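# Move a glass graduated cylinder from cart to bench

## Task

Take one graduated cylinder off the top tray of the cart and leave it standing upright on the work surface of the shelved bench, with every other cylinder still standing afterwards. The task fails if any cylinder tips over, reaches the floor, or breaks. They are glass, so a drop of more than a few centimetres or a hard knock will break one. The task also fails if the robot itself topples or is left tilted. At the end the robot must have released the cylinder and moved away from it, because a cylinder that stays in place only while the robot holds it does not count.

## Robot and tools

Robot: a Hello Robot Stretch 4 in a physics simulation. It has one arm. An omni-wheel base carries a vertical mast with a lift, and from the lift an arm telescopes straight forward. At the arm's end is a wrist with three joints (yaw, pitch, roll) and a two-finger gripper. The robot is about 1.6 m tall, and the base rim lies within 0.23 m of the base origin. Cameras: head_camera, head_left_camera, head_right_camera (all on the head) and wrist_camera (at the gripper). Objects may occasionally get a small push from outside.

Frames: the base frame has its origin on the floor beneath the base centre, with x forward, y to the left and z up. The odometry frame is the base frame as it was when the scene began. hand_pose is reported in the base frame and marks the point midway between the fingers, 0.015 m back from the tips. With all wrist joints at 0 its axes line up with the base frame. The reported hand position can be slightly wrong.

execute_actions: the argument actions is a list holding one action, or empty (an empty list only returns state and images). cameras optionally selects which images come back: a list of names, ["all"], null or omitted for all, [] for none. An action contains base, joints or both, optionally with pace and contact_limits, or else only end_of_arm. Everything in an action starts at once and may finish at different times.
- base: a single relative move from where the base last measured itself. {"translate_m": d} drives d metres straight, forward positive, range -2 to 2. {"strafe_m": d} slides sideways, left positive, -2 to 2. {"rotate_rad": d} turns in place, counter-clockwise from above (left) positive, -3.2 to 3.2.
- joints: absolute targets by name. lift_m 0 to 1.2 m (tolerance 0.004); arm_m extension 0 to 0.55 m (0.004); wrist_yaw_rad -1.134 to 4.276 (0 points forward, positive turns left, 3.14 folds it back; above 3.4 the arm may block it); wrist_pitch_rad -1.117 to 4.259 (0 level, 1.57 pointing down); wrist_roll_rad -1.117 to 4.259 (0 keeps the fingers level; positive turns clockwise viewed from behind); gripper_m finger gap 0 to 0.08 m (0.002). Joint targets beyond range are clipped and reported; any other bad value or unknown key rejects the whole call.
- pace: "slow", "default", "fast" or "max". Base speed limits are 0.1/0.3/0.4/0.6 m/s and 1/2/3/4 rad/s respectively, further reduced with lift above 0.2 (down to 0.3 m/s and 1 rad/s at 1.2).
- contact_limits: {"arm_m": x}, x from 0 (lightest) to 0.75, default 0.5; the arm stops once it pushes harder than this.
- {"end_of_arm": "enable_torque"} re-powers wrist or gripper motors that shut off.
A joint or base omitted from an action may keep pushing toward its previous target. One action lasts at most 15 s. If a call reports a stop, the later calls in that same reply are skipped.

wait: seconds, 0 to 10; nothing new is commanded; returns state and images. zoom_image: camera plus region [x0, y0, x1, y1] in pixels of that camera's most recent full image, top-left origin, at most 504 by 504. finished_scene: scene number; ends the scene permanently once the last command has been held, and reports success.

Result lines: base_status and joint_status tell how each motion ended. done = reached target (for the base, wheels turned fully even if they slipped). off_target = stopped short, possibly still pushing. contact_stop_at_<key> = met resistance; that part may go slack (a lift can sag, wheels can roll). limit_stop_at_<name> = a built-in limit; limit_stop_at_tilt means a lean over 6 degrees, leaving lift, arm and wheels slack until the lean is reduced; limit_stop_at_own_body means a self-collision stop, after which you may move away from the body. torque_fault = a wrist or gripper motor went limp; send enable_torque. on_its_own lists uncommanded things; "held at" gives the held target, not the position. lidar_m: 12 distances in metres, sector 1 straight ahead and continuing counter-clockwise (4 left, 7 behind, 10 right); "-" = nothing seen or closer than 0.25 m; it misses glass, thin legs and much behind the robot, and sees from about 0.15 m high upward. wrist_depth_mm: 7x7 grid of median depths, 100 to 2000 mm, from top left; glass is omitted. base_odometry counts wheel turns; a gap above about 0.1 rad between turned_by_wheels and turned_by_imu signals a collision or slip. base_tilt is in degrees (forward, right positive) with a constant offset of up to 1.5. motor_effort is percent of maximum, positive toward larger joint values, bracketed number the peak; wheel efforts positive turn the base right.

Gripping: send a gap smaller than the object; after the fingers touch they aim only slightly further in. A gripper_m reading above the command plus off_target means something is held. If the gripper effort stays beyond about 50 the motor shuts off and may drop the object.

Suggested order: unfold by sending lift_m 0.4 with wrist_yaw_rad 0, locate cart and bench with cameras and zoom, drive close, align the open gripper level around one cylinder, close gently, lift just clear, retract the arm before driving, approach the bench, extend and lower until the cylinder's base is nearly touching the surface, open, raise and back away.

Avoid: dropping a cylinder from any height, bumping others, pressing the gripper into things (wrist torque faults), turning or driving with over 1 kg held and arm_m above 0.2, high fast pushes that can tip the robot, and wrist pitch below -0.2 combined with large roll, which can hit the body.

Each tool is called after "Emit:" as name([rows], argument=value, ...), one row to a line, values as JSON.

## Session

Emit:
execute_actions(actions=[])

Scene clock: 0.00 s.
base_odometry: x=+0.000 y=+0.000 heading=+0.000 (m, m, rad; odometry frame)
turned_by_wheels: +0.000 (rad since the last result)
turned_by_imu: +0.000 (rad since the last result)
base_tilt: forward=+0.1 right=-0.5 (deg)
lidar_m: 1.79 1.82 1.98 1.14 1.15 1.41 1.72 1.68 2.21 1.93 1.58 2.41
base_status: not commanded
joint_positions: lift_m=+0.274 arm_m=-0.001 wrist_yaw_rad=+3.146 wrist_pitch_rad=-0.010 wrist_roll_rad=-0.014 gripper_m=+0.040
joint_status: not commanded
motor_effort: lift_m=+18 arm_m=+0 wrist_yaw_rad=-1 wrist_pitch_rad=-8 wrist_roll_rad=+0 gripper_m=-1 wheel_0=+0 wheel_1=+0 wheel_2=+0 (%)
hand_pose: x=-0.0434 y=+0.0865 z=+0.4547 quat_wxyz=(-0.002, +0.005, -0.007, +1.000) (m; base frame)
wrist_depth_mm: - 139 268 - - - 1921 / - 119 147 - - - 1661 / - 117 146 - - - 1336 / - 131 181 - - - 1336 / 201 - - - - - 1336 / 220 1756 1756 1708 1618 1576 1336 / 220 1205 106 1138 125 - 1078
pictures: head_camera, head_left_camera, head_right_camera, wrist_camera
Images, in order (width x height): head_camera 420x560, head_left_camera 420x672, head_right_camera 420x672, wrist_camera 616x392.

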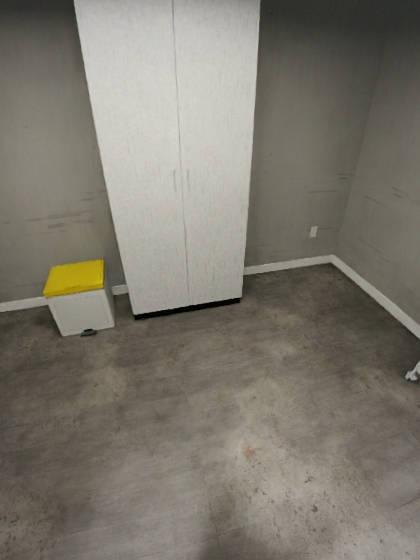

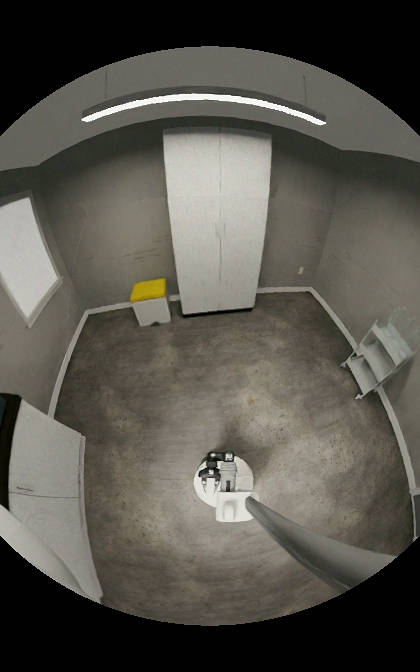

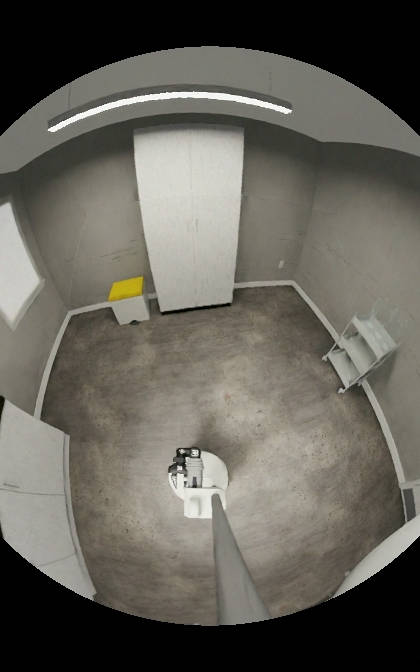

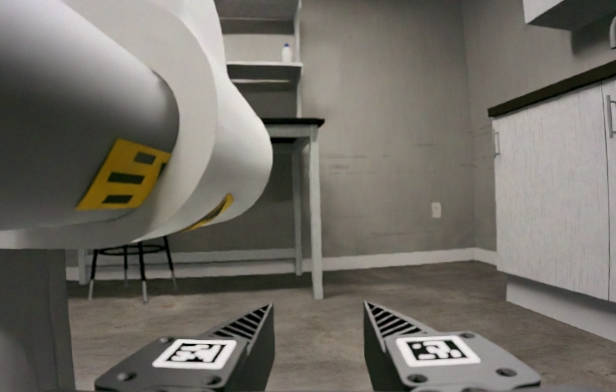

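Bench is behind; cart is at right-front.

Emit:
execute_actions([
  {"base":{"rotate_rad":-1.0},"joints":{"lift_m":0.8,"wrist_yaw_rad":0,"gripper_m":0.08}},
], cameras=["head_camera","wrist_camera"])

Scene clock: 4.93 s.
base_odometry: x=+0.000 y=+0.000 heading=-1.000 (m, m, rad; odometry frame)
turned_by_wheels: -1.000 (rad since the last result)
turned_by_imu: -1.013 (rad since the last result)
base_tilt: forward=+0.2 right=-0.7 (deg)
lidar_m: 1.58 2.46 1.79 1.84 1.92 1.12 1.16 1.48 1.67 1.70 2.14 1.96
base_status: done
joint_positions: lift_m=+0.800 arm_m=-0.001 wrist_yaw_rad=+0.000 wrist_pitch_rad=-0.010 wrist_roll_rad=-0.014 gripper_m=+0.080
joint_status: all done
motor_effort: lift_m=+22(22) arm_m=-1(0) wrist_yaw_rad=-2(7) wrist_pitch_rad=-8(8) wrist_roll_rad=+0(1) gripper_m=+1(4) wheel_0=+2(7) wheel_1=+1(6) wheel_2=+1(2) (%)
hand_pose: x=+0.3823 y=-0.0874 z=+0.9801 quat_wxyz=(+1.000, -0.007, -0.005, +0.000) (m; base frame)
wrist_depth_mm: - - - 1863 1708 1537 1397 / - - - 1921 1708 1576 1464 / - - - 1921 1708 1576 1430 / - - - 1863 1756 1576 1430 / - - - 1863 1708 1576 1464 / - - - 1708 1618 1537 1397 / - - 145 1576 1397 - -
pictures: head_camera, wrist_camera
camera_calibration (this result's frames):
wrist_camera: T_world_to_cam=[[0.0130246, -0.99982, -0.0138211, -0.0783437], [0.0109345, 0.0139638, -0.999843, 1.03623], [0.999855, 0.0128715, 0.0111144, -0.242871], [0, 0, 0, 1]] pos_world=[0.232525, -0.0896732, 1.03768]
Images, in order (width x height): head_camera 420x560, wrist_camera 616x392.

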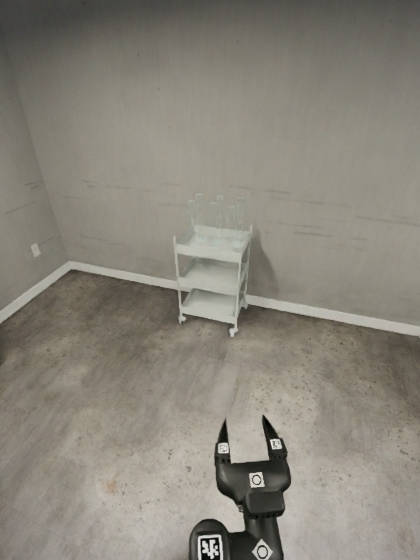

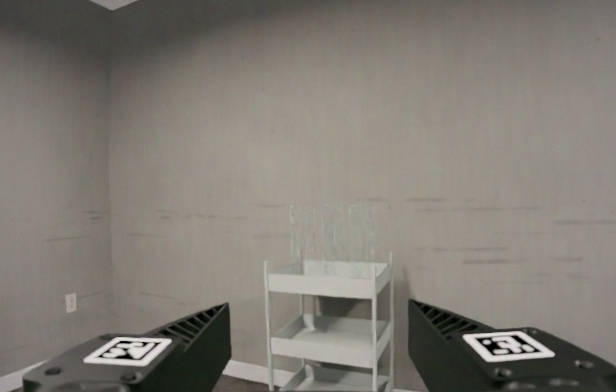

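Emit:
execute_actions([
  {"base":{"translate_m":0.8},"joints":{"lift_m":0.72}},
], cameras=["head_camera","wrist_camera"])

Emit:
zoom_image(camera="head_camera", region=[100,200,320,400])

Scene clock: 9.23 s.
base_odometry: x=+0.432 y=-0.673 heading=-1.000 (m, m, rad; odometry frame)
turned_by_wheels: +0.000 (rad since the last result)
turned_by_imu: +0.000 (rad since the last result)
base_tilt: forward=+0.1 right=-0.7 (deg)
lidar_m: 0.80 1.54 1.50 1.51 1.89 1.90 1.91 2.20 1.95 1.97 1.35 0.78
base_status: done
joint_positions: lift_m=+0.720 arm_m=-0.001 wrist_yaw_rad=+0.000 wrist_pitch_rad=-0.010 wrist_roll_rad=-0.014 gripper_m=+0.080
joint_status: all done
motor_effort: lift_m=+14(22) arm_m=+0(0) wrist_yaw_rad=-1(1) wrist_pitch_rad=-7(8) wrist_roll_rad=-1(1) gripper_m=+1(1) wheel_0=+1(4) wheel_1=+0(2) wheel_2=+1(6) (%)
hand_pose: x=+0.3823 y=-0.0874 z=+0.9007 quat_wxyz=(+1.000, -0.007, -0.005, +0.000) (m; base frame)
wrist_depth_mm: 1576 1366 1229 1078 976 878 820 / 1618 1366 1229 1098 976 904 820 / 1618 1430 1205 1060 976 891 831 / 1618 1366 1205 1098 960 878 831 / 1576 1430 1182 1098 991 904 831 / 1576 1430 788 931 854 866 831 / - - 146 627 554 - -
pictures: head_camera, wrist_camera
camera_calibration (this result's frames):
wrist_camera: T_world_to_cam=[[0.0128178, -0.999822, -0.0138211, -0.0794054], [0.0109375, 0.0139616, -0.999843, 0.95688], [0.999858, 0.0126647, 0.0111145, -0.241989], [0, 0, 0, 1]] pos_world=[0.232507, -0.0896862, 0.958322]
Images, in order (width x height): head_camera 420x560, wrist_camera 616x392.

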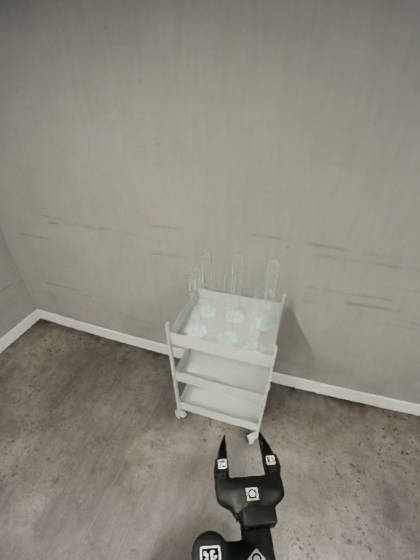

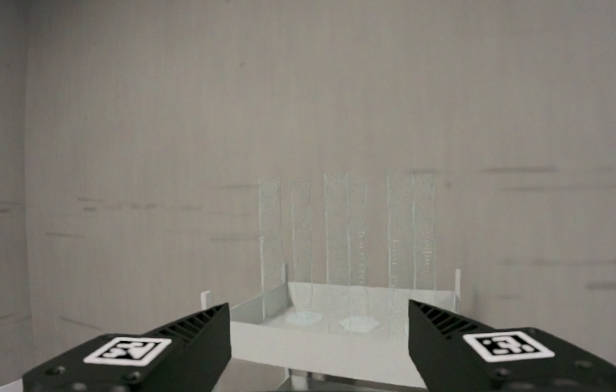

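Region (100, 200, 320, 400) of head_camera's 420x560 image, scaled by 2.291, with more detail than that image has; it fills the top 458 rows of this view, and the rest is white.

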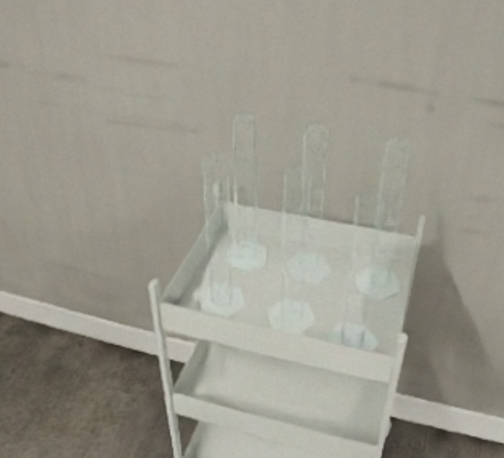

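Emit:
execute_actions([
  {"base":{"strafe_m":-0.14},"joints":{"arm_m":0.15}},
], cameras=["head_camera","wrist_camera"])

Scene clock: 11.10 s.
base_odometry: x=+0.315 y=-0.749 heading=-1.000 (m, m, rad; odometry frame)
turned_by_wheels: +0.000 (rad since the last result)
turned_by_imu: +0.000 (rad since the last result)
base_tilt: forward=+0.2 right=-0.6 (deg)
lidar_m: 0.74 0.95 1.63 1.66 2.06 1.94 1.99 2.03 1.81 1.85 1.28 1.16
base_status: done
joint_positions: lift_m=+0.720 arm_m=+0.149 wrist_yaw_rad=+0.000 wrist_pitch_rad=-0.010 wrist_roll_rad=-0.014 gripper_m=+0.080
joint_status: all done
motor_effort: lift_m=+14(14) arm_m=+7(7) wrist_yaw_rad=-1(1) wrist_pitch_rad=-8(8) wrist_roll_rad=-1(0) gripper_m=+2(1) wheel_0=+0(11) wheel_1=+0(7) wheel_2=+0(2) (%)
hand_pose: x=+0.5324 y=-0.0874 z=+0.9007 quat_wxyz=(+1.000, -0.007, -0.005, +0.000) (m; base frame)
wrist_depth_mm: 1281 1118 960 854 788 715 654 / 1281 1118 960 878 798 715 661 / 1281 1078 960 891 778 715 676 / 1281 1098 976 854 778 715 668 / 1281 1138 960 878 788 715 668 / 1308 1138 831 788 768 707 661 / - - 146 647 530 - -
pictures: head_camera, wrist_camera
camera_calibration (this result's frames):
wrist_camera: T_world_to_cam=[[0.0128541, -0.999822, -0.013821, -0.0813403], [0.0109633, 0.0139622, -0.999842, 0.955231], [0.999857, 0.0127005, 0.0111409, -0.392028], [0, 0, 0, 1]] pos_world=[0.382545, -0.089684, 0.958324]
Images, in order (width x height): head_camera 420x560, wrist_camera 616x392.

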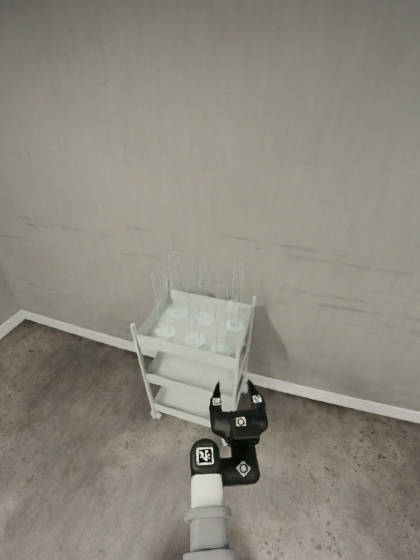

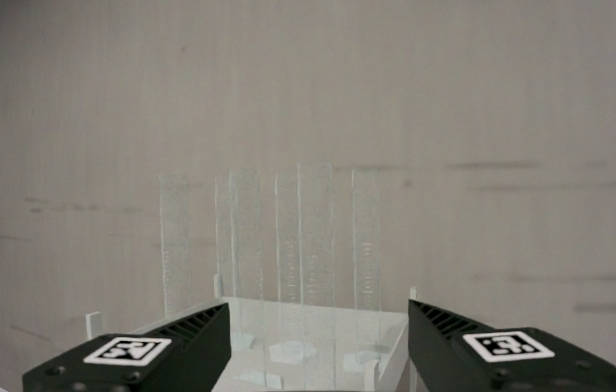

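Emit:
execute_actions([
  {"joints":{"arm_m":0.27},"pace":"slow"},
], cameras=["head_camera","wrist_camera"])

Emit:
zoom_image(camera="head_camera", region=[120,230,320,430])

Scene clock: 13.73 s.
base_odometry: x=+0.315 y=-0.749 heading=-1.000 (m, m, rad; odometry frame)
turned_by_wheels: +0.000 (rad since the last result)
turned_by_imu: +0.000 (rad since the last result)
base_tilt: forward=+0.1 right=-0.5 (deg)
lidar_m: 0.76 0.94 1.62 1.65 2.04 1.95 1.97 2.03 1.82 1.84 1.28 1.17
base_status: not commanded
joint_positions: lift_m=+0.720 arm_m=+0.269 wrist_yaw_rad=+0.000 wrist_pitch_rad=-0.010 wrist_roll_rad=-0.014 gripper_m=+0.080
joint_status: all done
motor_effort: lift_m=+14(14) arm_m=+7(7) wrist_yaw_rad=-1(1) wrist_pitch_rad=-8(8) wrist_roll_rad=-1(2) gripper_m=+1(1) wheel_0=+0(0) wheel_1=+0(0) wheel_2=+0(0) (%)
hand_pose: x=+0.6523 y=-0.0874 z=+0.9007 quat_wxyz=(+1.000, -0.007, -0.005, +0.000) (m; base frame)
wrist_depth_mm: 1098 946 831 750 668 609 574 / 1078 946 854 741 676 615 574 / 1098 960 854 750 676 621 574 / 1118 960 831 750 683 621 574 / 1118 960 831 750 683 621 574 / 1098 960 741 750 683 603 574 / - - 145 627 574 - -
pictures: head_camera, wrist_camera
camera_calibration (this result's frames):
wrist_camera: T_world_to_cam=[[0.0128266, -0.999822, -0.0138209, -0.0828703], [0.0109638, 0.0139619, -0.999842, 0.953915], [0.999858, 0.012673, 0.011141, -0.511981], [0, 0, 0, 1]] pos_world=[0.502512, -0.0896857, 0.958324]
Images, in order (width x height): head_camera 420x560, wrist_camera 616x392.

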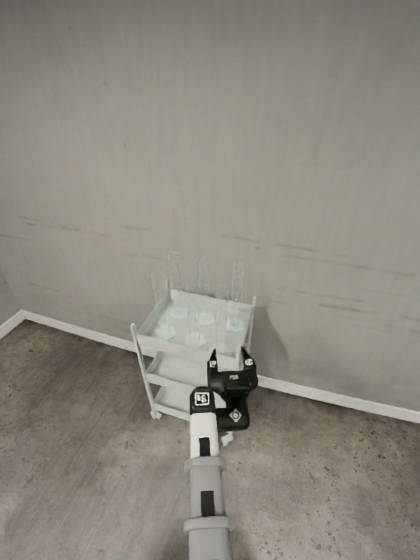

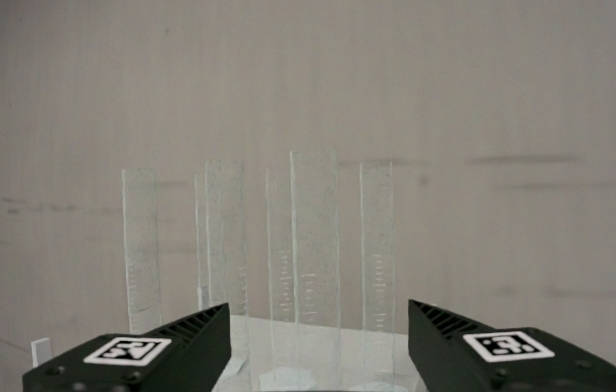

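Region (120, 230, 320, 430) of head_camera's 420x560 image, scaled by 2.520, with more detail than that image has.

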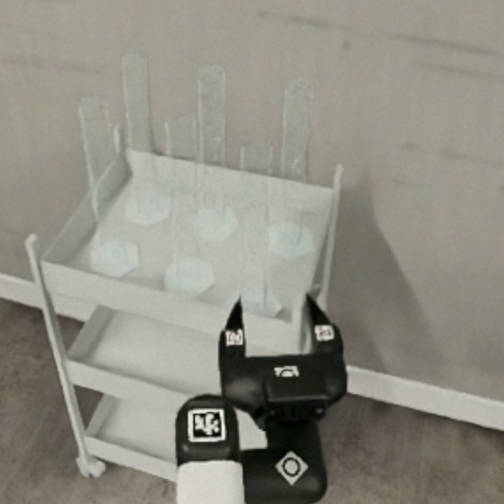

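Emit:
execute_actions([
  {"joints":{"arm_m":0.38},"pace":"slow"},
], cameras=["head_camera","wrist_camera"])

Emit:
zoom_image(camera="head_camera", region=[120,230,320,430])

Scene clock: 16.53 s.
base_odometry: x=+0.315 y=-0.749 heading=-1.000 (m, m, rad; odometry frame)
turned_by_wheels: +0.000 (rad since the last result)
turned_by_imu: +0.000 (rad since the last result)
base_tilt: forward=+0.1 right=-0.7 (deg)
lidar_m: 0.72 0.96 1.65 1.66 2.03 1.94 1.98 2.03 1.82 1.84 1.28 1.17
base_status: not commanded
joint_positions: lift_m=+0.720 arm_m=+0.379 wrist_yaw_rad=+0.000 wrist_pitch_rad=-0.010 wrist_roll_rad=-0.014 gripper_m=+0.080
joint_status: all done
motor_effort: lift_m=+14(14) arm_m=+7(6) wrist_yaw_rad=-1(0) wrist_pitch_rad=-8(7) wrist_roll_rad=-2(1) gripper_m=+1(1) wheel_0=+0(0) wheel_1=+0(0) wheel_2=+0(0) (%)
hand_pose: x=+0.7623 y=-0.0874 z=+0.9007 quat_wxyz=(+1.000, -0.007, -0.005, +0.000) (m; base frame)
wrist_depth_mm: 931 809 715 640 580 530 484 / 946 809 723 640 569 517 492 / 931 809 715 640 574 530 480 / 946 809 723 640 585 525 492 / 931 809 715 640 574 530 488 / 960 831 699 640 580 508 492 / - - 145 539 477 - -
pictures: head_camera, wrist_camera
camera_calibration (this result's frames):
wrist_camera: T_world_to_cam=[[0.0128241, -0.999822, -0.0138208, -0.08428], [0.0109639, 0.0139617, -0.999842, 0.952709], [0.999858, 0.0126706, 0.011141, -0.621965], [0, 0, 0, 1]] pos_world=[0.612512, -0.0896859, 0.958324]
Images, in order (width x height): head_camera 420x560, wrist_camera 616x392.

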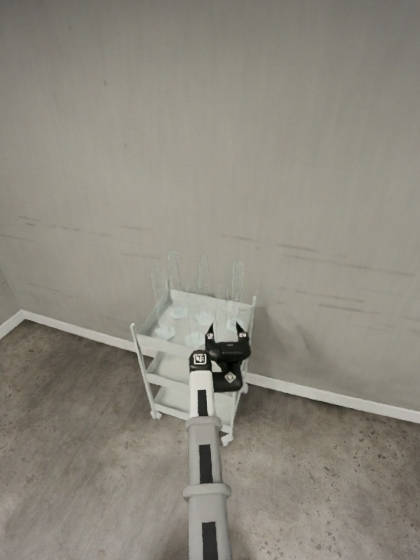

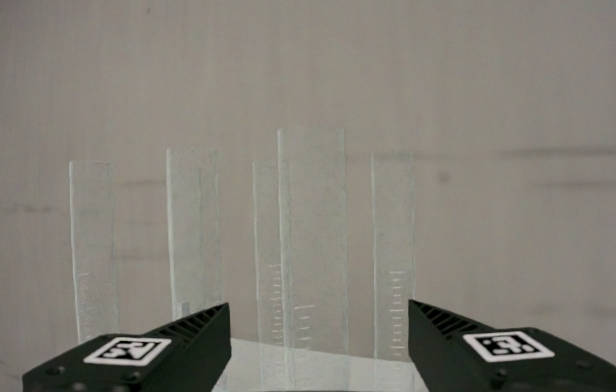

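Region (120, 230, 320, 430) of head_camera's 420x560 image, scaled by 2.520, with more detail than that image has.

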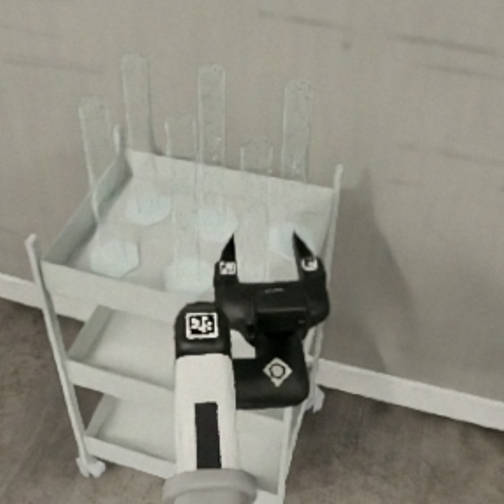

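Emit:
execute_actions([
  {"joints":{"arm_m":0.44},"pace":"slow"},
], cameras=["head_camera","wrist_camera"])

Emit:
zoom_image(camera="head_camera", region=[120,230,320,430])

Scene clock: 18.57 s.
base_odometry: x=+0.315 y=-0.749 heading=-1.000 (m, m, rad; odometry frame)
turned_by_wheels: +0.000 (rad since the last result)
turned_by_imu: +0.000 (rad since the last result)
base_tilt: forward=+0.2 right=-0.6 (deg)
lidar_m: 0.75 0.93 1.62 1.62 2.04 1.96 2.01 2.04 1.82 1.85 1.29 1.17
base_status: not commanded
joint_positions: lift_m=+0.720 arm_m=+0.439 wrist_yaw_rad=+0.000 wrist_pitch_rad=-0.010 wrist_roll_rad=-0.014 gripper_m=+0.080
joint_status: all done
motor_effort: lift_m=+14(14) arm_m=+7(7) wrist_yaw_rad=+0(2) wrist_pitch_rad=-8(8) wrist_roll_rad=+0(0) gripper_m=+1(1) wheel_0=+0(0) wheel_1=+0(0) wheel_2=+0(0) (%)
hand_pose: x=+0.8223 y=-0.0874 z=+0.9007 quat_wxyz=(+1.000, -0.007, -0.005, +0.000) (m; base frame)
wrist_depth_mm: 842 741 640 580 517 477 439 / 854 732 647 580 525 473 445 / 842 732 640 580 525 477 442 / 842 723 661 580 530 477 442 / 842 750 640 580 530 480 445 / 866 741 627 585 521 466 445 / - - 145 564 530 - -
pictures: head_camera, wrist_camera
camera_calibration (this result's frames):
wrist_camera: T_world_to_cam=[[0.012804, -0.999823, -0.0138208, -0.0850371], [0.0109642, 0.0139615, -0.999842, 0.952051], [0.999858, 0.0126504, 0.011141, -0.681952], [0, 0, 0, 1]] pos_world=[0.672506, -0.0896871, 0.958324]
Images, in order (width x height): head_camera 420x560, wrist_camera 616x392.

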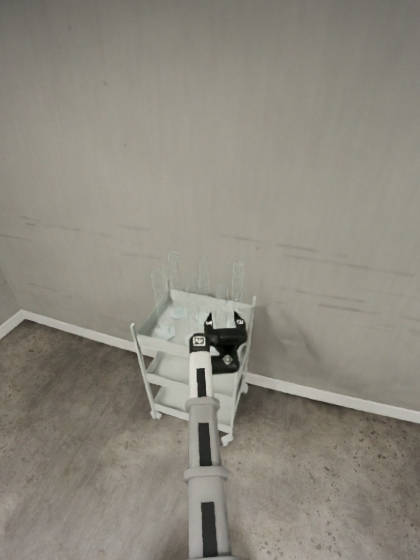

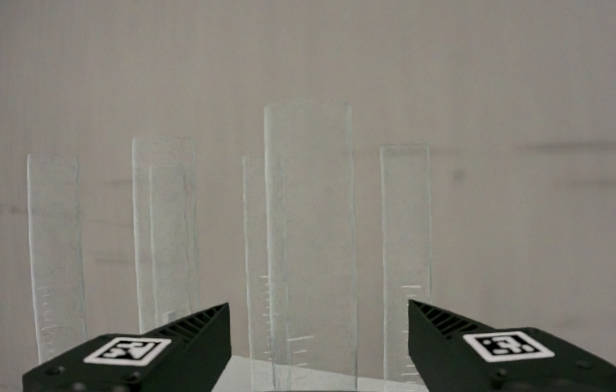

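Region (120, 230, 320, 430) of head_camera's 420x560 image, scaled by 2.520, with more detail than that image has.

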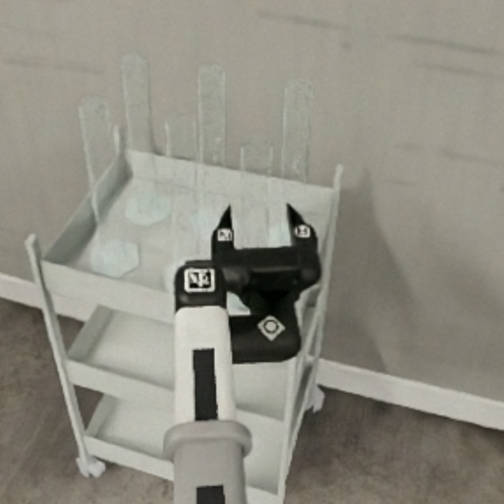

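Emit:
execute_actions([
  {"joints":{"arm_m":0.46},"pace":"slow"},
], cameras=[])

Emit:
execute_actions([
  {"joints":{"gripper_m":0.02},"pace":"slow"},
], cameras=["wrist_camera"])

Scene clock: 29.13 s.
base_odometry: x=+0.315 y=-0.749 heading=-1.000 (m, m, rad; odometry frame)
turned_by_wheels: +0.000 (rad since the last result)
turned_by_imu: +0.000 (rad since the last result)
base_tilt: forward=+0.1 right=-0.6 (deg)
lidar_m: 0.76 0.92 1.62 1.65 2.01 1.95 1.99 2.01 1.82 1.83 1.27 1.17
base_status: not commanded
joint_positions: lift_m=+0.720 arm_m=+0.459 wrist_yaw_rad=+0.000 wrist_pitch_rad=-0.010 wrist_roll_rad=-0.014 gripper_m=+0.080
joint_status: all done
motor_effort: lift_m=+14(14) arm_m=+7(7) wrist_yaw_rad=-1(1) wrist_pitch_rad=-8(8) wrist_roll_rad=-1(1) gripper_m=+1(1) wheel_0=+0(0) wheel_1=+0(0) wheel_2=+0(0) (%)
hand_pose: x=+0.8423 y=-0.0874 z=+0.9007 quat_wxyz=(+1.000, -0.007, -0.005, +0.000) (m; base frame)
wrist_depth_mm: 809 715 615 549 500 452 427 / 820 715 627 549 504 452 430 / 809 715 621 564 504 462 427 / 820 715 615 559 504 462 424 / 831 715 621 569 512 462 430 / 820 723 603 564 504 449 430 / - - 145 559 508 - -
pictures: none
No camera images: the call's "cameras" was empty. Leave "cameras" out to get every camera's image.

Scene clock: 30.77 s.
base_odometry: x=+0.315 y=-0.749 heading=-1.000 (m, m, rad; odometry frame)
turned_by_wheels: +0.000 (rad since the last result)
turned_by_imu: +0.000 (rad since the last result)
base_tilt: forward=+0.1 right=-0.6 (deg)
lidar_m: 0.77 0.94 1.61 1.63 2.06 1.94 1.97 2.03 1.82 1.85 1.30 1.16
base_status: not commanded
joint_positions: lift_m=+0.720 arm_m=+0.459 wrist_yaw_rad=+0.001 wrist_pitch_rad=-0.010 wrist_roll_rad=-0.014 gripper_m=+0.041
joint_status: gripper_m off_target (ended at +0.041, target +0.020)
on_its_own: gripper_m is held at +0.036, not at your +0.020, by its contact guard: the fingers met something
motor_effort: lift_m=+14(14) arm_m=+7(7) wrist_yaw_rad=-4(3) wrist_pitch_rad=-8(8) wrist_roll_rad=-1(2) gripper_m=-35(37) wheel_0=+0(0) wheel_1=+0(0) wheel_2=+0(0) (%)
hand_pose: x=+0.8424 y=-0.0873 z=+0.9007 quat_wxyz=(+1.000, -0.007, -0.005, +0.000) (m; base frame)
wrist_depth_mm: 820 715 634 554 500 452 424 / 809 715 627 554 500 459 430 / 831 707 627 554 504 455 424 / 831 723 621 559 504 459 430 / 831 715 621 559 504 459 424 / 831 723 627 559 492 459 433 / 831 750 107 554 131 - 433
pictures: wrist_camera
camera_calibration (this result's frames):
wrist_camera: T_world_to_cam=[[0.0135487, -0.999812, -0.013853, -0.0857333], [0.0110062, 0.0140025, -0.999841, 0.951808], [0.999848, 0.0133941, 0.0111939, -0.701997], [0, 0, 0, 1]] pos_world=[0.692575, -0.0896423, 0.958327]
Images, in order (width x height): wrist_camera 616x392.

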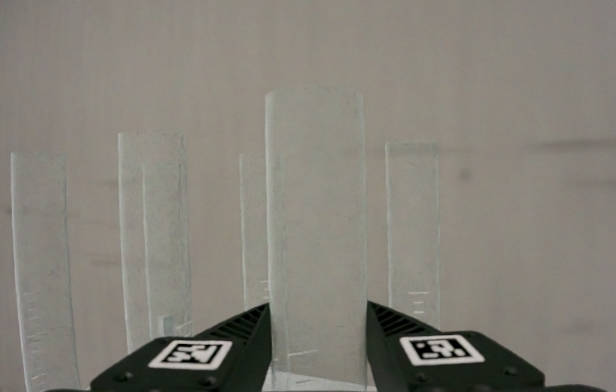

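Gripped. Lift clear of the rim, retract.

Emit:
execute_actions([
  {"joints":{"lift_m":0.85},"pace":"slow"},
], cameras=[])

Emit:
execute_actions([
  {"joints":{"arm_m":0.05}},
], cameras=[])

Emit:
execute_actions([
  {"base":{"rotate_rad":-1.9},"joints":{"lift_m":1.0},"pace":"slow"},
])

Scene clock: 32.83 s.
base_odometry: x=+0.315 y=-0.749 heading=-1.000 (m, m, rad; odometry frame)
turned_by_wheels: +0.000 (rad since the last result)
turned_by_imu: +0.000 (rad since the last result)
base_tilt: forward=+0.1 right=-0.5 (deg)
lidar_m: 0.77 0.92 1.63 1.64 2.03 1.95 1.99 2.00 1.83 1.85 1.30 1.16
base_status: not commanded
joint_positions: lift_m=+0.850 arm_m=+0.459 wrist_yaw_rad=+0.000 wrist_pitch_rad=-0.008 wrist_roll_rad=-0.014 gripper_m=+0.041
joint_status: all done
on_its_own: gripper_m is held at +0.036, not at your +0.020, by its contact guard: the fingers met something
motor_effort: lift_m=+23(23) arm_m=+7(7) wrist_yaw_rad=-1(3) wrist_pitch_rad=-13(13) wrist_roll_rad=-2(1) gripper_m=-35(35) wheel_0=+0(0) wheel_1=+0(0) wheel_2=+0(0) (%)
hand_pose: x=+0.8423 y=-0.0874 z=+1.0296 quat_wxyz=(+1.000, -0.007, -0.004, +0.000) (m; base frame)
wrist_depth_mm: 809 723 634 559 496 455 427 / 820 707 627 559 504 455 427 / 831 707 615 559 504 462 424 / 820 715 627 564 504 462 427 / 831 715 621 564 508 459 427 / 820 723 634 554 492 462 430 / 831 750 107 554 131 - 430
pictures: none
No camera images: the call's "cameras" was empty. Leave "cameras" out to get every camera's image.

Scene clock: 35.13 s.
base_odometry: x=+0.315 y=-0.749 heading=-1.000 (m, m, rad; odometry frame)
turned_by_wheels: +0.000 (rad since the last result)
turned_by_imu: +0.000 (rad since the last result)
base_tilt: forward=-0.1 right=-0.7 (deg)
lidar_m: 0.76 0.92 1.62 1.65 2.06 1.94 1.99 2.04 1.84 1.82 1.27 1.16
base_status: not commanded
joint_positions: lift_m=+0.850 arm_m=+0.051 wrist_yaw_rad=+0.000 wrist_pitch_rad=-0.008 wrist_roll_rad=-0.014 gripper_m=+0.041
joint_status: all done
on_its_own: gripper_m is held at +0.036, not at your +0.020, by its contact guard: the fingers met something
motor_effort: lift_m=+23(23) arm_m=-7(7) wrist_yaw_rad=+0(2) wrist_pitch_rad=-14(13) wrist_roll_rad=+0(2) gripper_m=-35(35) wheel_0=+1(1) wheel_1=+0(0) wheel_2=+0(0) (%)
hand_pose: x=+0.4348 y=-0.0874 z=+1.0296 quat_wxyz=(+1.000, -0.007, -0.004, +0.000) (m; base frame)
wrist_depth_mm: 1430 1229 1098 960 878 788 732 / 1430 1205 1060 976 878 809 741 / 1430 1229 1042 946 878 788 741 / 1430 1255 1078 976 891 788 750 / 1397 1229 1078 976 891 809 750 / 1430 1255 1118 960 842 798 741 / 1397 1308 107 854 131 - 741
pictures: none
No camera images: the call's "cameras" was empty. Leave "cameras" out to get every camera's image.

Scene clock: 38.30 s.
base_odometry: x=+0.315 y=-0.749 heading=-2.899 (m, m, rad; odometry frame)
turned_by_wheels: -1.900 (rad since the last result)
turned_by_imu: -1.925 (rad since the last result)
base_tilt: forward=+0.2 right=-0.6 (deg)
lidar_m: 0.42 1.60 1.22 0.74 0.79 1.73 1.64 1.71 2.64 1.95 2.04 0.41
base_status: done
joint_positions: lift_m=+1.000 arm_m=+0.051 wrist_yaw_rad=+0.000 wrist_pitch_rad=-0.008 wrist_roll_rad=-0.014 gripper_m=+0.041
joint_status: all done
on_its_own: gripper_m is held at +0.036, not at your +0.020, by its contact guard: the fingers met something
motor_effort: lift_m=+23(24) arm_m=-7(7) wrist_yaw_rad=+0(2) wrist_pitch_rad=-14(13) wrist_roll_rad=-1(1) gripper_m=-35(36) wheel_0=+0(7) wheel_1=+1(3) wheel_2=+1(4) (%)
hand_pose: x=+0.4348 y=-0.0875 z=+1.1796 quat_wxyz=(+1.000, -0.007, -0.004, +0.000) (m; base frame)
wrist_depth_mm: 1576 - - - - - - / 1576 - - - - - - / 1576 - - - - - - / 1618 - - - - - - / 1537 - - - 1983 1863 - / 1537 - - - 1618 - - / 1576 1921 107 - 131 - -
pictures: head_camera, head_left_camera, head_right_camera, wrist_camera
camera_calibration (this result's frames):
wrist_camera: T_world_to_cam=[[0.0126255, -0.999824, -0.0138649, -0.0761237], [0.00895298, 0.0139785, -0.999862, 1.23602], [0.99988, 0.0124997, 0.00912789, -0.295232], [0, 0, 0, 1]] pos_world=[0.285092, -0.0896977, 1.23749]
Images, in order (width x height): head_camera 420x560, head_left_camera 420x672, head_right_camera 420x672, wrist_camera 616x392.

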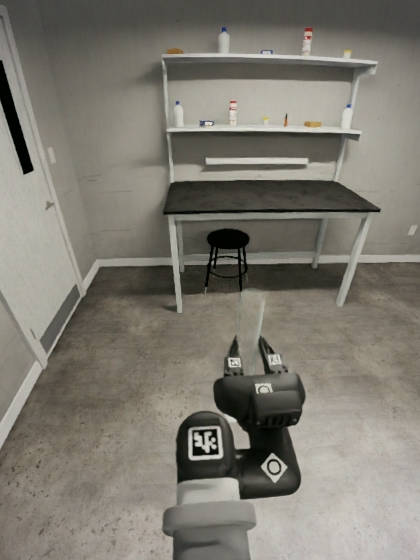

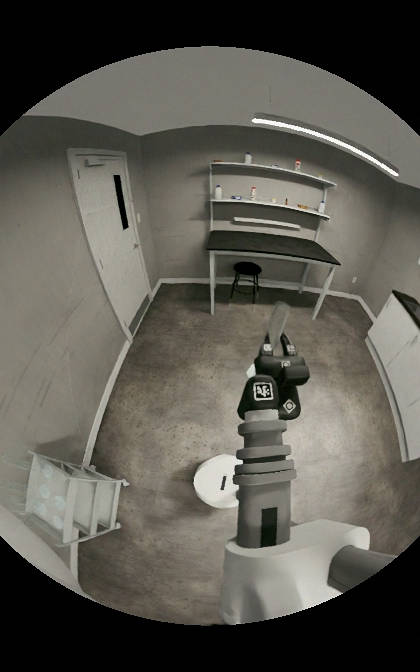

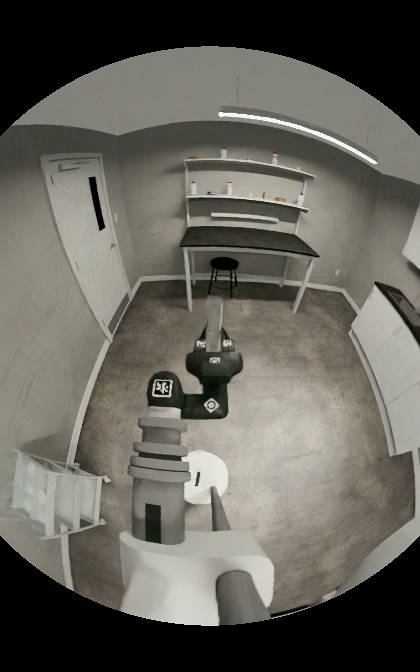

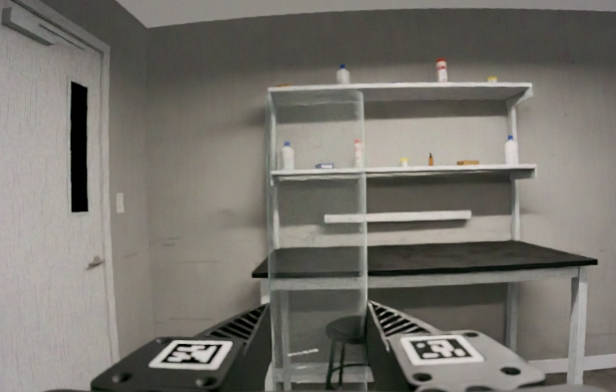

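Emit:
execute_actions([
  {"base":{"translate_m":1.2}},
], cameras=[])

Emit:
execute_actions([
  {"base":{"strafe_m":-0.3}},
], cameras=["head_camera","wrist_camera","head_right_camera"])

Scene clock: 44.00 s.
base_odometry: x=-0.850 y=-1.037 heading=-2.899 (m, m, rad; odometry frame)
turned_by_wheels: +0.000 (rad since the last result)
turned_by_imu: +0.001 (rad since the last result)
base_tilt: forward=+0.0 right=-0.5 (deg)
lidar_m: 0.42 0.62 1.13 1.08 1.18 1.50 2.86 3.01 2.06 2.00 0.88 0.42
base_status: done
joint_positions: lift_m=+1.000 arm_m=+0.051 wrist_yaw_rad=+0.000 wrist_pitch_rad=-0.008 wrist_roll_rad=-0.014 gripper_m=+0.041
joint_status: not commanded
on_its_own: gripper_m is held at +0.036, not at your +0.020, by its contact guard: the fingers met something
motor_effort: lift_m=+22(23) arm_m=-7(7) wrist_yaw_rad=-1(2) wrist_pitch_rad=-14(14) wrist_roll_rad=-1(1) gripper_m=-35(35) wheel_0=-1(4) wheel_1=+1(6) wheel_2=+2(6) (%)
hand_pose: x=+0.4348 y=-0.0874 z=+1.1797 quat_wxyz=(+1.000, -0.007, -0.004, +0.000) (m; base frame)
wrist_depth_mm: 1229 1205 1182 1182 1138 1118 1098 / 1229 1205 1205 1160 1118 1098 1098 / 1229 1205 1078 1160 1078 1078 1118 / 1229 1229 1160 1182 1138 1138 1118 / 1205 1205 1182 1160 1138 1138 1098 / 1255 1182 1182 1042 991 960 931 / 1229 1229 107 691 131 - 654
pictures: none
No camera images: the call's "cameras" was empty. Leave "cameras" out to get every camera's image.

Scene clock: 46.33 s.
base_odometry: x=-0.922 y=-0.745 heading=-2.899 (m, m, rad; odometry frame)
turned_by_wheels: +0.000 (rad since the last result)
turned_by_imu: +0.000 (rad since the last result)
base_tilt: forward=+0.0 right=-0.6 (deg)
lidar_m: 0.41 0.65 1.45 1.38 1.48 1.67 2.85 3.02 1.78 1.70 0.85 0.39
base_status: done
joint_positions: lift_m=+1.000 arm_m=+0.051 wrist_yaw_rad=+0.000 wrist_pitch_rad=-0.008 wrist_roll_rad=-0.014 gripper_m=+0.041
joint_status: not commanded
on_its_own: gripper_m is held at +0.036, not at your +0.020, by its contact guard: the fingers met something
motor_effort: lift_m=+21(22) arm_m=-7(7) wrist_yaw_rad=-1(1) wrist_pitch_rad=-14(13) wrist_roll_rad=+0(0) gripper_m=-35(35) wheel_0=-1(11) wheel_1=+2(8) wheel_2=+1(4) (%)
hand_pose: x=+0.4348 y=-0.0874 z=+1.1797 quat_wxyz=(+1.000, -0.007, -0.004, +0.000) (m; base frame)
wrist_depth_mm: 1229 1160 1182 1138 1118 1098 1078 / 1229 1205 1182 1138 1118 1118 1098 / 1205 1008 1138 1118 1042 1098 1078 / 1229 1182 1160 1138 1138 1098 1078 / 1205 1182 1160 1138 1118 1138 1098 / 1255 1060 1060 1025 1008 960 931 / 715 723 107 699 131 - 661
pictures: head_camera, head_right_camera, wrist_camera
camera_calibration (this result's frames):
wrist_camera: T_world_to_cam=[[0.0126992, -0.999823, -0.0138641, -0.0761387], [0.00899458, 0.0139789, -0.999862, 1.23616], [0.999879, 0.0125728, 0.00917051, -0.295261], [0, 0, 0, 1]] pos_world=[0.285073, -0.0896931, 1.23764]
Images, in order (width x height): head_camera 420x560, head_right_camera 420x672, wrist_camera 616x392.

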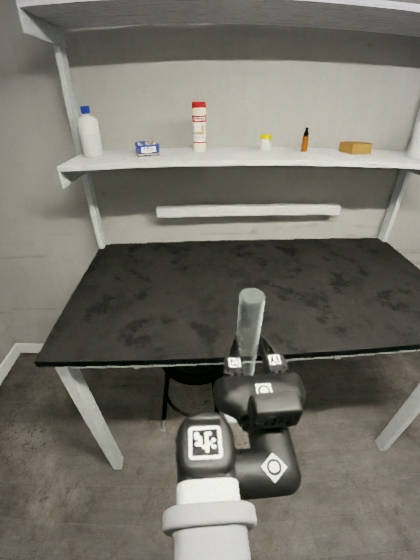

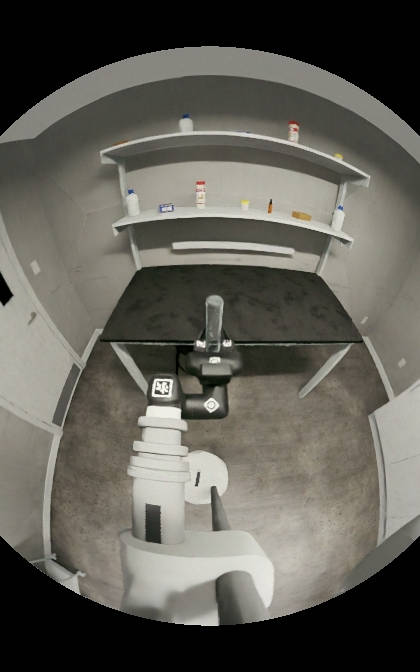

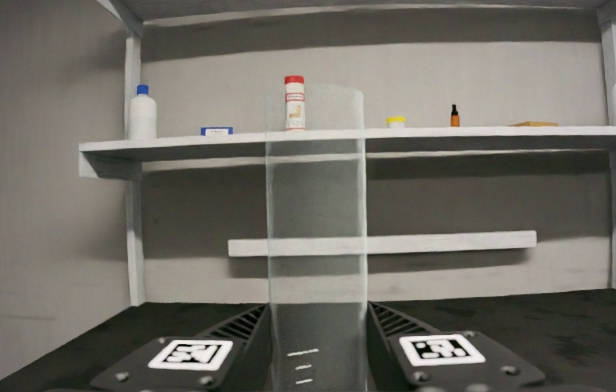

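Emit:
execute_actions([
  {"joints":{"arm_m":0.42}},
], cameras=[])

Emit:
execute_actions([
  {"joints":{"lift_m":0.93},"pace":"slow"},
], cameras=["head_camera"])

Emit:
zoom_image(camera="head_camera", region=[150,200,330,380])

Scene clock: 48.67 s.
base_odometry: x=-0.922 y=-0.745 heading=-2.899 (m, m, rad; odometry frame)
turned_by_wheels: +0.000 (rad since the last result)
turned_by_imu: +0.000 (rad since the last result)
base_tilt: forward=+0.2 right=-0.7 (deg)
lidar_m: 0.60 0.63 1.44 1.40 1.51 1.67 2.83 3.02 1.77 1.71 0.87 0.65
base_status: not commanded
joint_positions: lift_m=+1.000 arm_m=+0.419 wrist_yaw_rad=+0.000 wrist_pitch_rad=-0.008 wrist_roll_rad=-0.014 gripper_m=+0.041
joint_status: all done
on_its_own: gripper_m is held at +0.036, not at your +0.020, by its contact guard: the fingers met something
motor_effort: lift_m=+21(21) arm_m=+7(7) wrist_yaw_rad=-1(1) wrist_pitch_rad=-13(13) wrist_roll_rad=-2(1) gripper_m=-35(35) wheel_0=-1(2) wheel_1=+2(2) wheel_2=+1(1) (%)
hand_pose: x=+0.8024 y=-0.0874 z=+1.1797 quat_wxyz=(+1.000, -0.007, -0.004, +0.000) (m; base frame)
wrist_depth_mm: 707 820 798 768 768 750 750 / 585 549 480 504 449 449 508 / 647 715 778 768 768 750 750 / 809 809 798 778 759 759 741 / 820 809 798 778 768 759 683 / 820 809 809 788 768 750 741 / 707 723 107 668 131 - 654
pictures: none
No camera images: the call's "cameras" was empty. Leave "cameras" out to get every camera's image.

Scene clock: 50.13 s.
base_odometry: x=-0.922 y=-0.745 heading=-2.899 (m, m, rad; odometry frame)
turned_by_wheels: +0.000 (rad since the last result)
turned_by_imu: +0.000 (rad since the last result)
base_tilt: forward=+0.0 right=-0.6 (deg)
lidar_m: 0.61 0.65 1.46 1.37 1.47 1.70 2.84 3.00 1.76 1.71 0.84 0.62
base_status: not commanded
joint_positions: lift_m=+0.931 arm_m=+0.419 wrist_yaw_rad=+0.001 wrist_pitch_rad=-0.040 wrist_roll_rad=-0.014 gripper_m=+0.041
joint_status: all done
on_its_own: gripper_m is held at +0.036, not at your +0.020, by its contact guard: the fingers met something; wrist_pitch_rad is at rest, and its effort (+78) is outside its rest range (-23 to +23)
motor_effort: lift_m=+2(20) arm_m=+7(7) wrist_yaw_rad=-4(5) wrist_pitch_rad=+78(78) wrist_roll_rad=-1(1) gripper_m=-35(35) wheel_0=+0(1) wheel_1=+2(2) wheel_2=+1(1) (%)
hand_pose: x=+0.8023 y=-0.0871 z=+1.1180 quat_wxyz=(+1.000, -0.007, -0.020, +0.001) (m; base frame)
wrist_depth_mm: 634 820 831 798 809 768 759 / 517 500 480 492 500 488 477 / 676 820 798 798 778 759 741 / 842 820 798 788 778 759 750 / 809 809 732 707 676 741 732 / 809 798 788 778 750 768 732 / 668 676 107 654 131 - 621
pictures: head_camera
Images, in order (width x height): head_camera 420x560.

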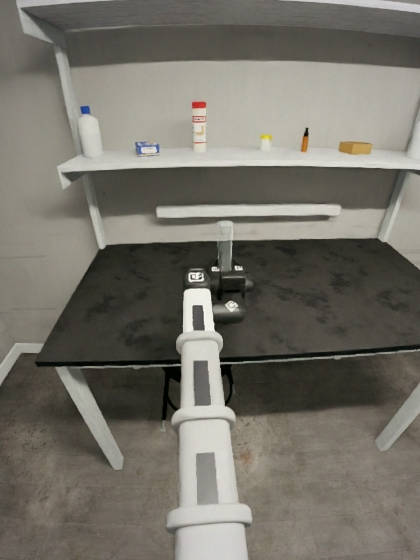

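Region (150, 200, 330, 380) of head_camera's 420x560 image, scaled by 2.800, with more detail than that image has.

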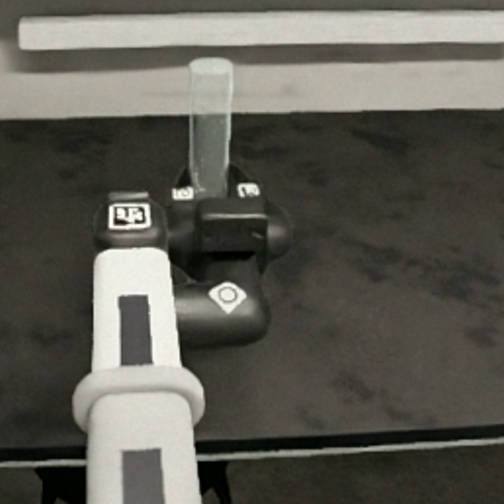

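Already pressing. Ease up slightly and release.

Emit:
execute_actions([
  {"joints":{"lift_m":0.939},"pace":"slow"},
], cameras=[])

Emit:
execute_actions([
  {"joints":{"gripper_m":0.08},"pace":"slow"},
], cameras=[])

Emit:
execute_actions([
  {"joints":{"arm_m":0.0}},
], cameras=["head_camera","wrist_camera"])

Scene clock: 51.00 s.
base_odometry: x=-0.922 y=-0.745 heading=-2.899 (m, m, rad; odometry frame)
turned_by_wheels: +0.000 (rad since the last result)
turned_by_imu: +0.000 (rad since the last result)
base_tilt: forward=+0.1 right=-0.6 (deg)
lidar_m: 0.59 0.64 1.43 1.38 1.51 1.69 2.88 3.01 1.78 1.69 0.87 0.64
base_status: not commanded
joint_positions: lift_m=+0.939 arm_m=+0.419 wrist_yaw_rad=+0.001 wrist_pitch_rad=-0.030 wrist_roll_rad=-0.014 gripper_m=+0.041
joint_status: all done
on_its_own: gripper_m is held at +0.036, not at your +0.020, by its contact guard: the fingers met something; wrist_pitch_rad is at rest, and its effort (+48) is outside its rest range (-23 to +23)
motor_effort: lift_m=+15(16) arm_m=+7(7) wrist_yaw_rad=-5(5) wrist_pitch_rad=+48(77) wrist_roll_rad=-1(1) gripper_m=-35(35) wheel_0=+0(0) wheel_1=+2(2) wheel_2=+1(1) (%)
hand_pose: x=+0.8024 y=-0.0872 z=+1.1237 quat_wxyz=(+1.000, -0.007, -0.015, +0.001) (m; base frame)
wrist_depth_mm: 615 831 820 609 778 768 750 / 496 480 492 508 512 508 504 / 715 820 798 788 778 750 741 / 820 809 809 788 768 750 732 / 820 798 788 778 768 699 732 / 820 809 809 768 750 750 741 / 647 661 107 615 131 - 609
pictures: none
No camera images: the call's "cameras" was empty. Leave "cameras" out to get every camera's image.

Scene clock: 52.50 s.
base_odometry: x=-0.922 y=-0.745 heading=-2.899 (m, m, rad; odometry frame)
turned_by_wheels: +0.000 (rad since the last result)
turned_by_imu: +0.000 (rad since the last result)
base_tilt: forward=+0.0 right=-0.7 (deg)
lidar_m: 0.61 0.63 1.46 1.39 1.50 1.67 2.87 3.02 1.76 1.68 0.83 0.63
base_status: not commanded
joint_positions: lift_m=+0.939 arm_m=+0.419 wrist_yaw_rad=+0.000 wrist_pitch_rad=-0.011 wrist_roll_rad=-0.014 gripper_m=+0.080
joint_status: all done
motor_effort: lift_m=+16(15) arm_m=+7(7) wrist_yaw_rad=-1(4) wrist_pitch_rad=-7(48) wrist_roll_rad=-2(1) gripper_m=+1(34) wheel_0=+0(0) wheel_1=+2(2) wheel_2=+1(1) (%)
hand_pose: x=+0.8024 y=-0.0874 z=+1.1197 quat_wxyz=(+1.000, -0.007, -0.005, +0.000) (m; base frame)
wrist_depth_mm: 585 809 615 445 439 415 415 / 517 544 569 585 597 591 585 / 741 820 798 778 759 741 741 / 809 809 788 788 788 759 750 / 809 809 798 723 691 741 732 / 759 809 798 788 768 750 741 / - - 145 574 512 - -
pictures: none
No camera images: the call's "cameras" was empty. Leave "cameras" out to get every camera's image.

Scene clock: 54.83 s.
base_odometry: x=-0.922 y=-0.745 heading=-2.899 (m, m, rad; odometry frame)
turned_by_wheels: +0.000 (rad since the last result)
turned_by_imu: +0.000 (rad since the last result)
base_tilt: forward=+0.2 right=-0.8 (deg)
lidar_m: 0.60 0.63 1.44 1.39 1.50 1.69 2.87 3.00 1.75 1.68 0.87 0.62
base_status: not commanded
joint_positions: lift_m=+0.939 arm_m=+0.001 wrist_yaw_rad=+0.000 wrist_pitch_rad=-0.010 wrist_roll_rad=-0.014 gripper_m=+0.080
joint_status: all done
motor_effort: lift_m=+16(15) arm_m=-7(7) wrist_yaw_rad=+0(1) wrist_pitch_rad=-8(8) wrist_roll_rad=-1(0) gripper_m=+1(2) wheel_0=+0(0) wheel_1=+1(1) wheel_2=+1(1) (%)
hand_pose: x=+0.3848 y=-0.0874 z=+1.1196 quat_wxyz=(+1.000, -0.007, -0.005, +0.000) (m; base frame)
wrist_depth_mm: 1281 1229 1229 1160 1182 1160 1138 / 1281 1281 1229 1182 1205 1138 1138 / 1255 1060 1118 1205 1182 1118 1118 / 1255 1229 1255 1205 1160 1160 1138 / 1281 1255 1229 1205 1182 1182 1118 / 1281 891 866 866 831 798 759 / - - 145 569 525 - -
pictures: head_camera, wrist_camera
camera_calibration (this result's frames):
wrist_camera: T_world_to_cam=[[0.0126945, -0.999825, -0.0137347, -0.0764873], [0.0109351, 0.0138738, -0.999844, 1.17572], [0.99986, 0.0125424, 0.0111093, -0.246908], [0, 0, 0, 1]] pos_world=[0.234988, -0.0896888, 1.17723]
Images, in order (width x height): head_camera 420x560, wrist_camera 616x392.

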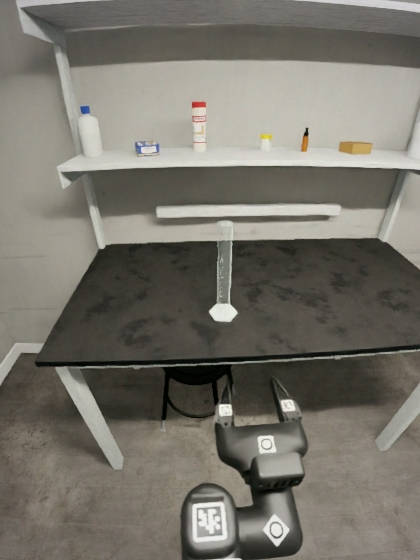

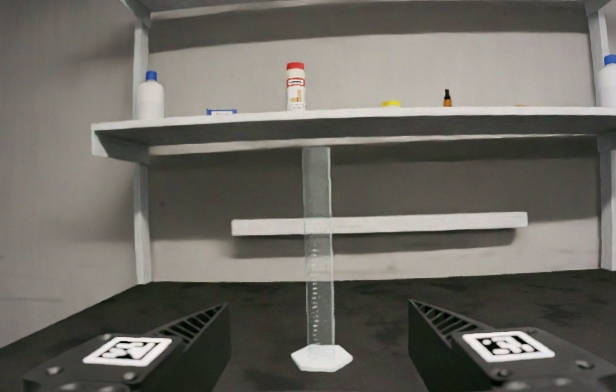

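Emit:
finished_scene(scene=1)

The scene is finished: the task was done.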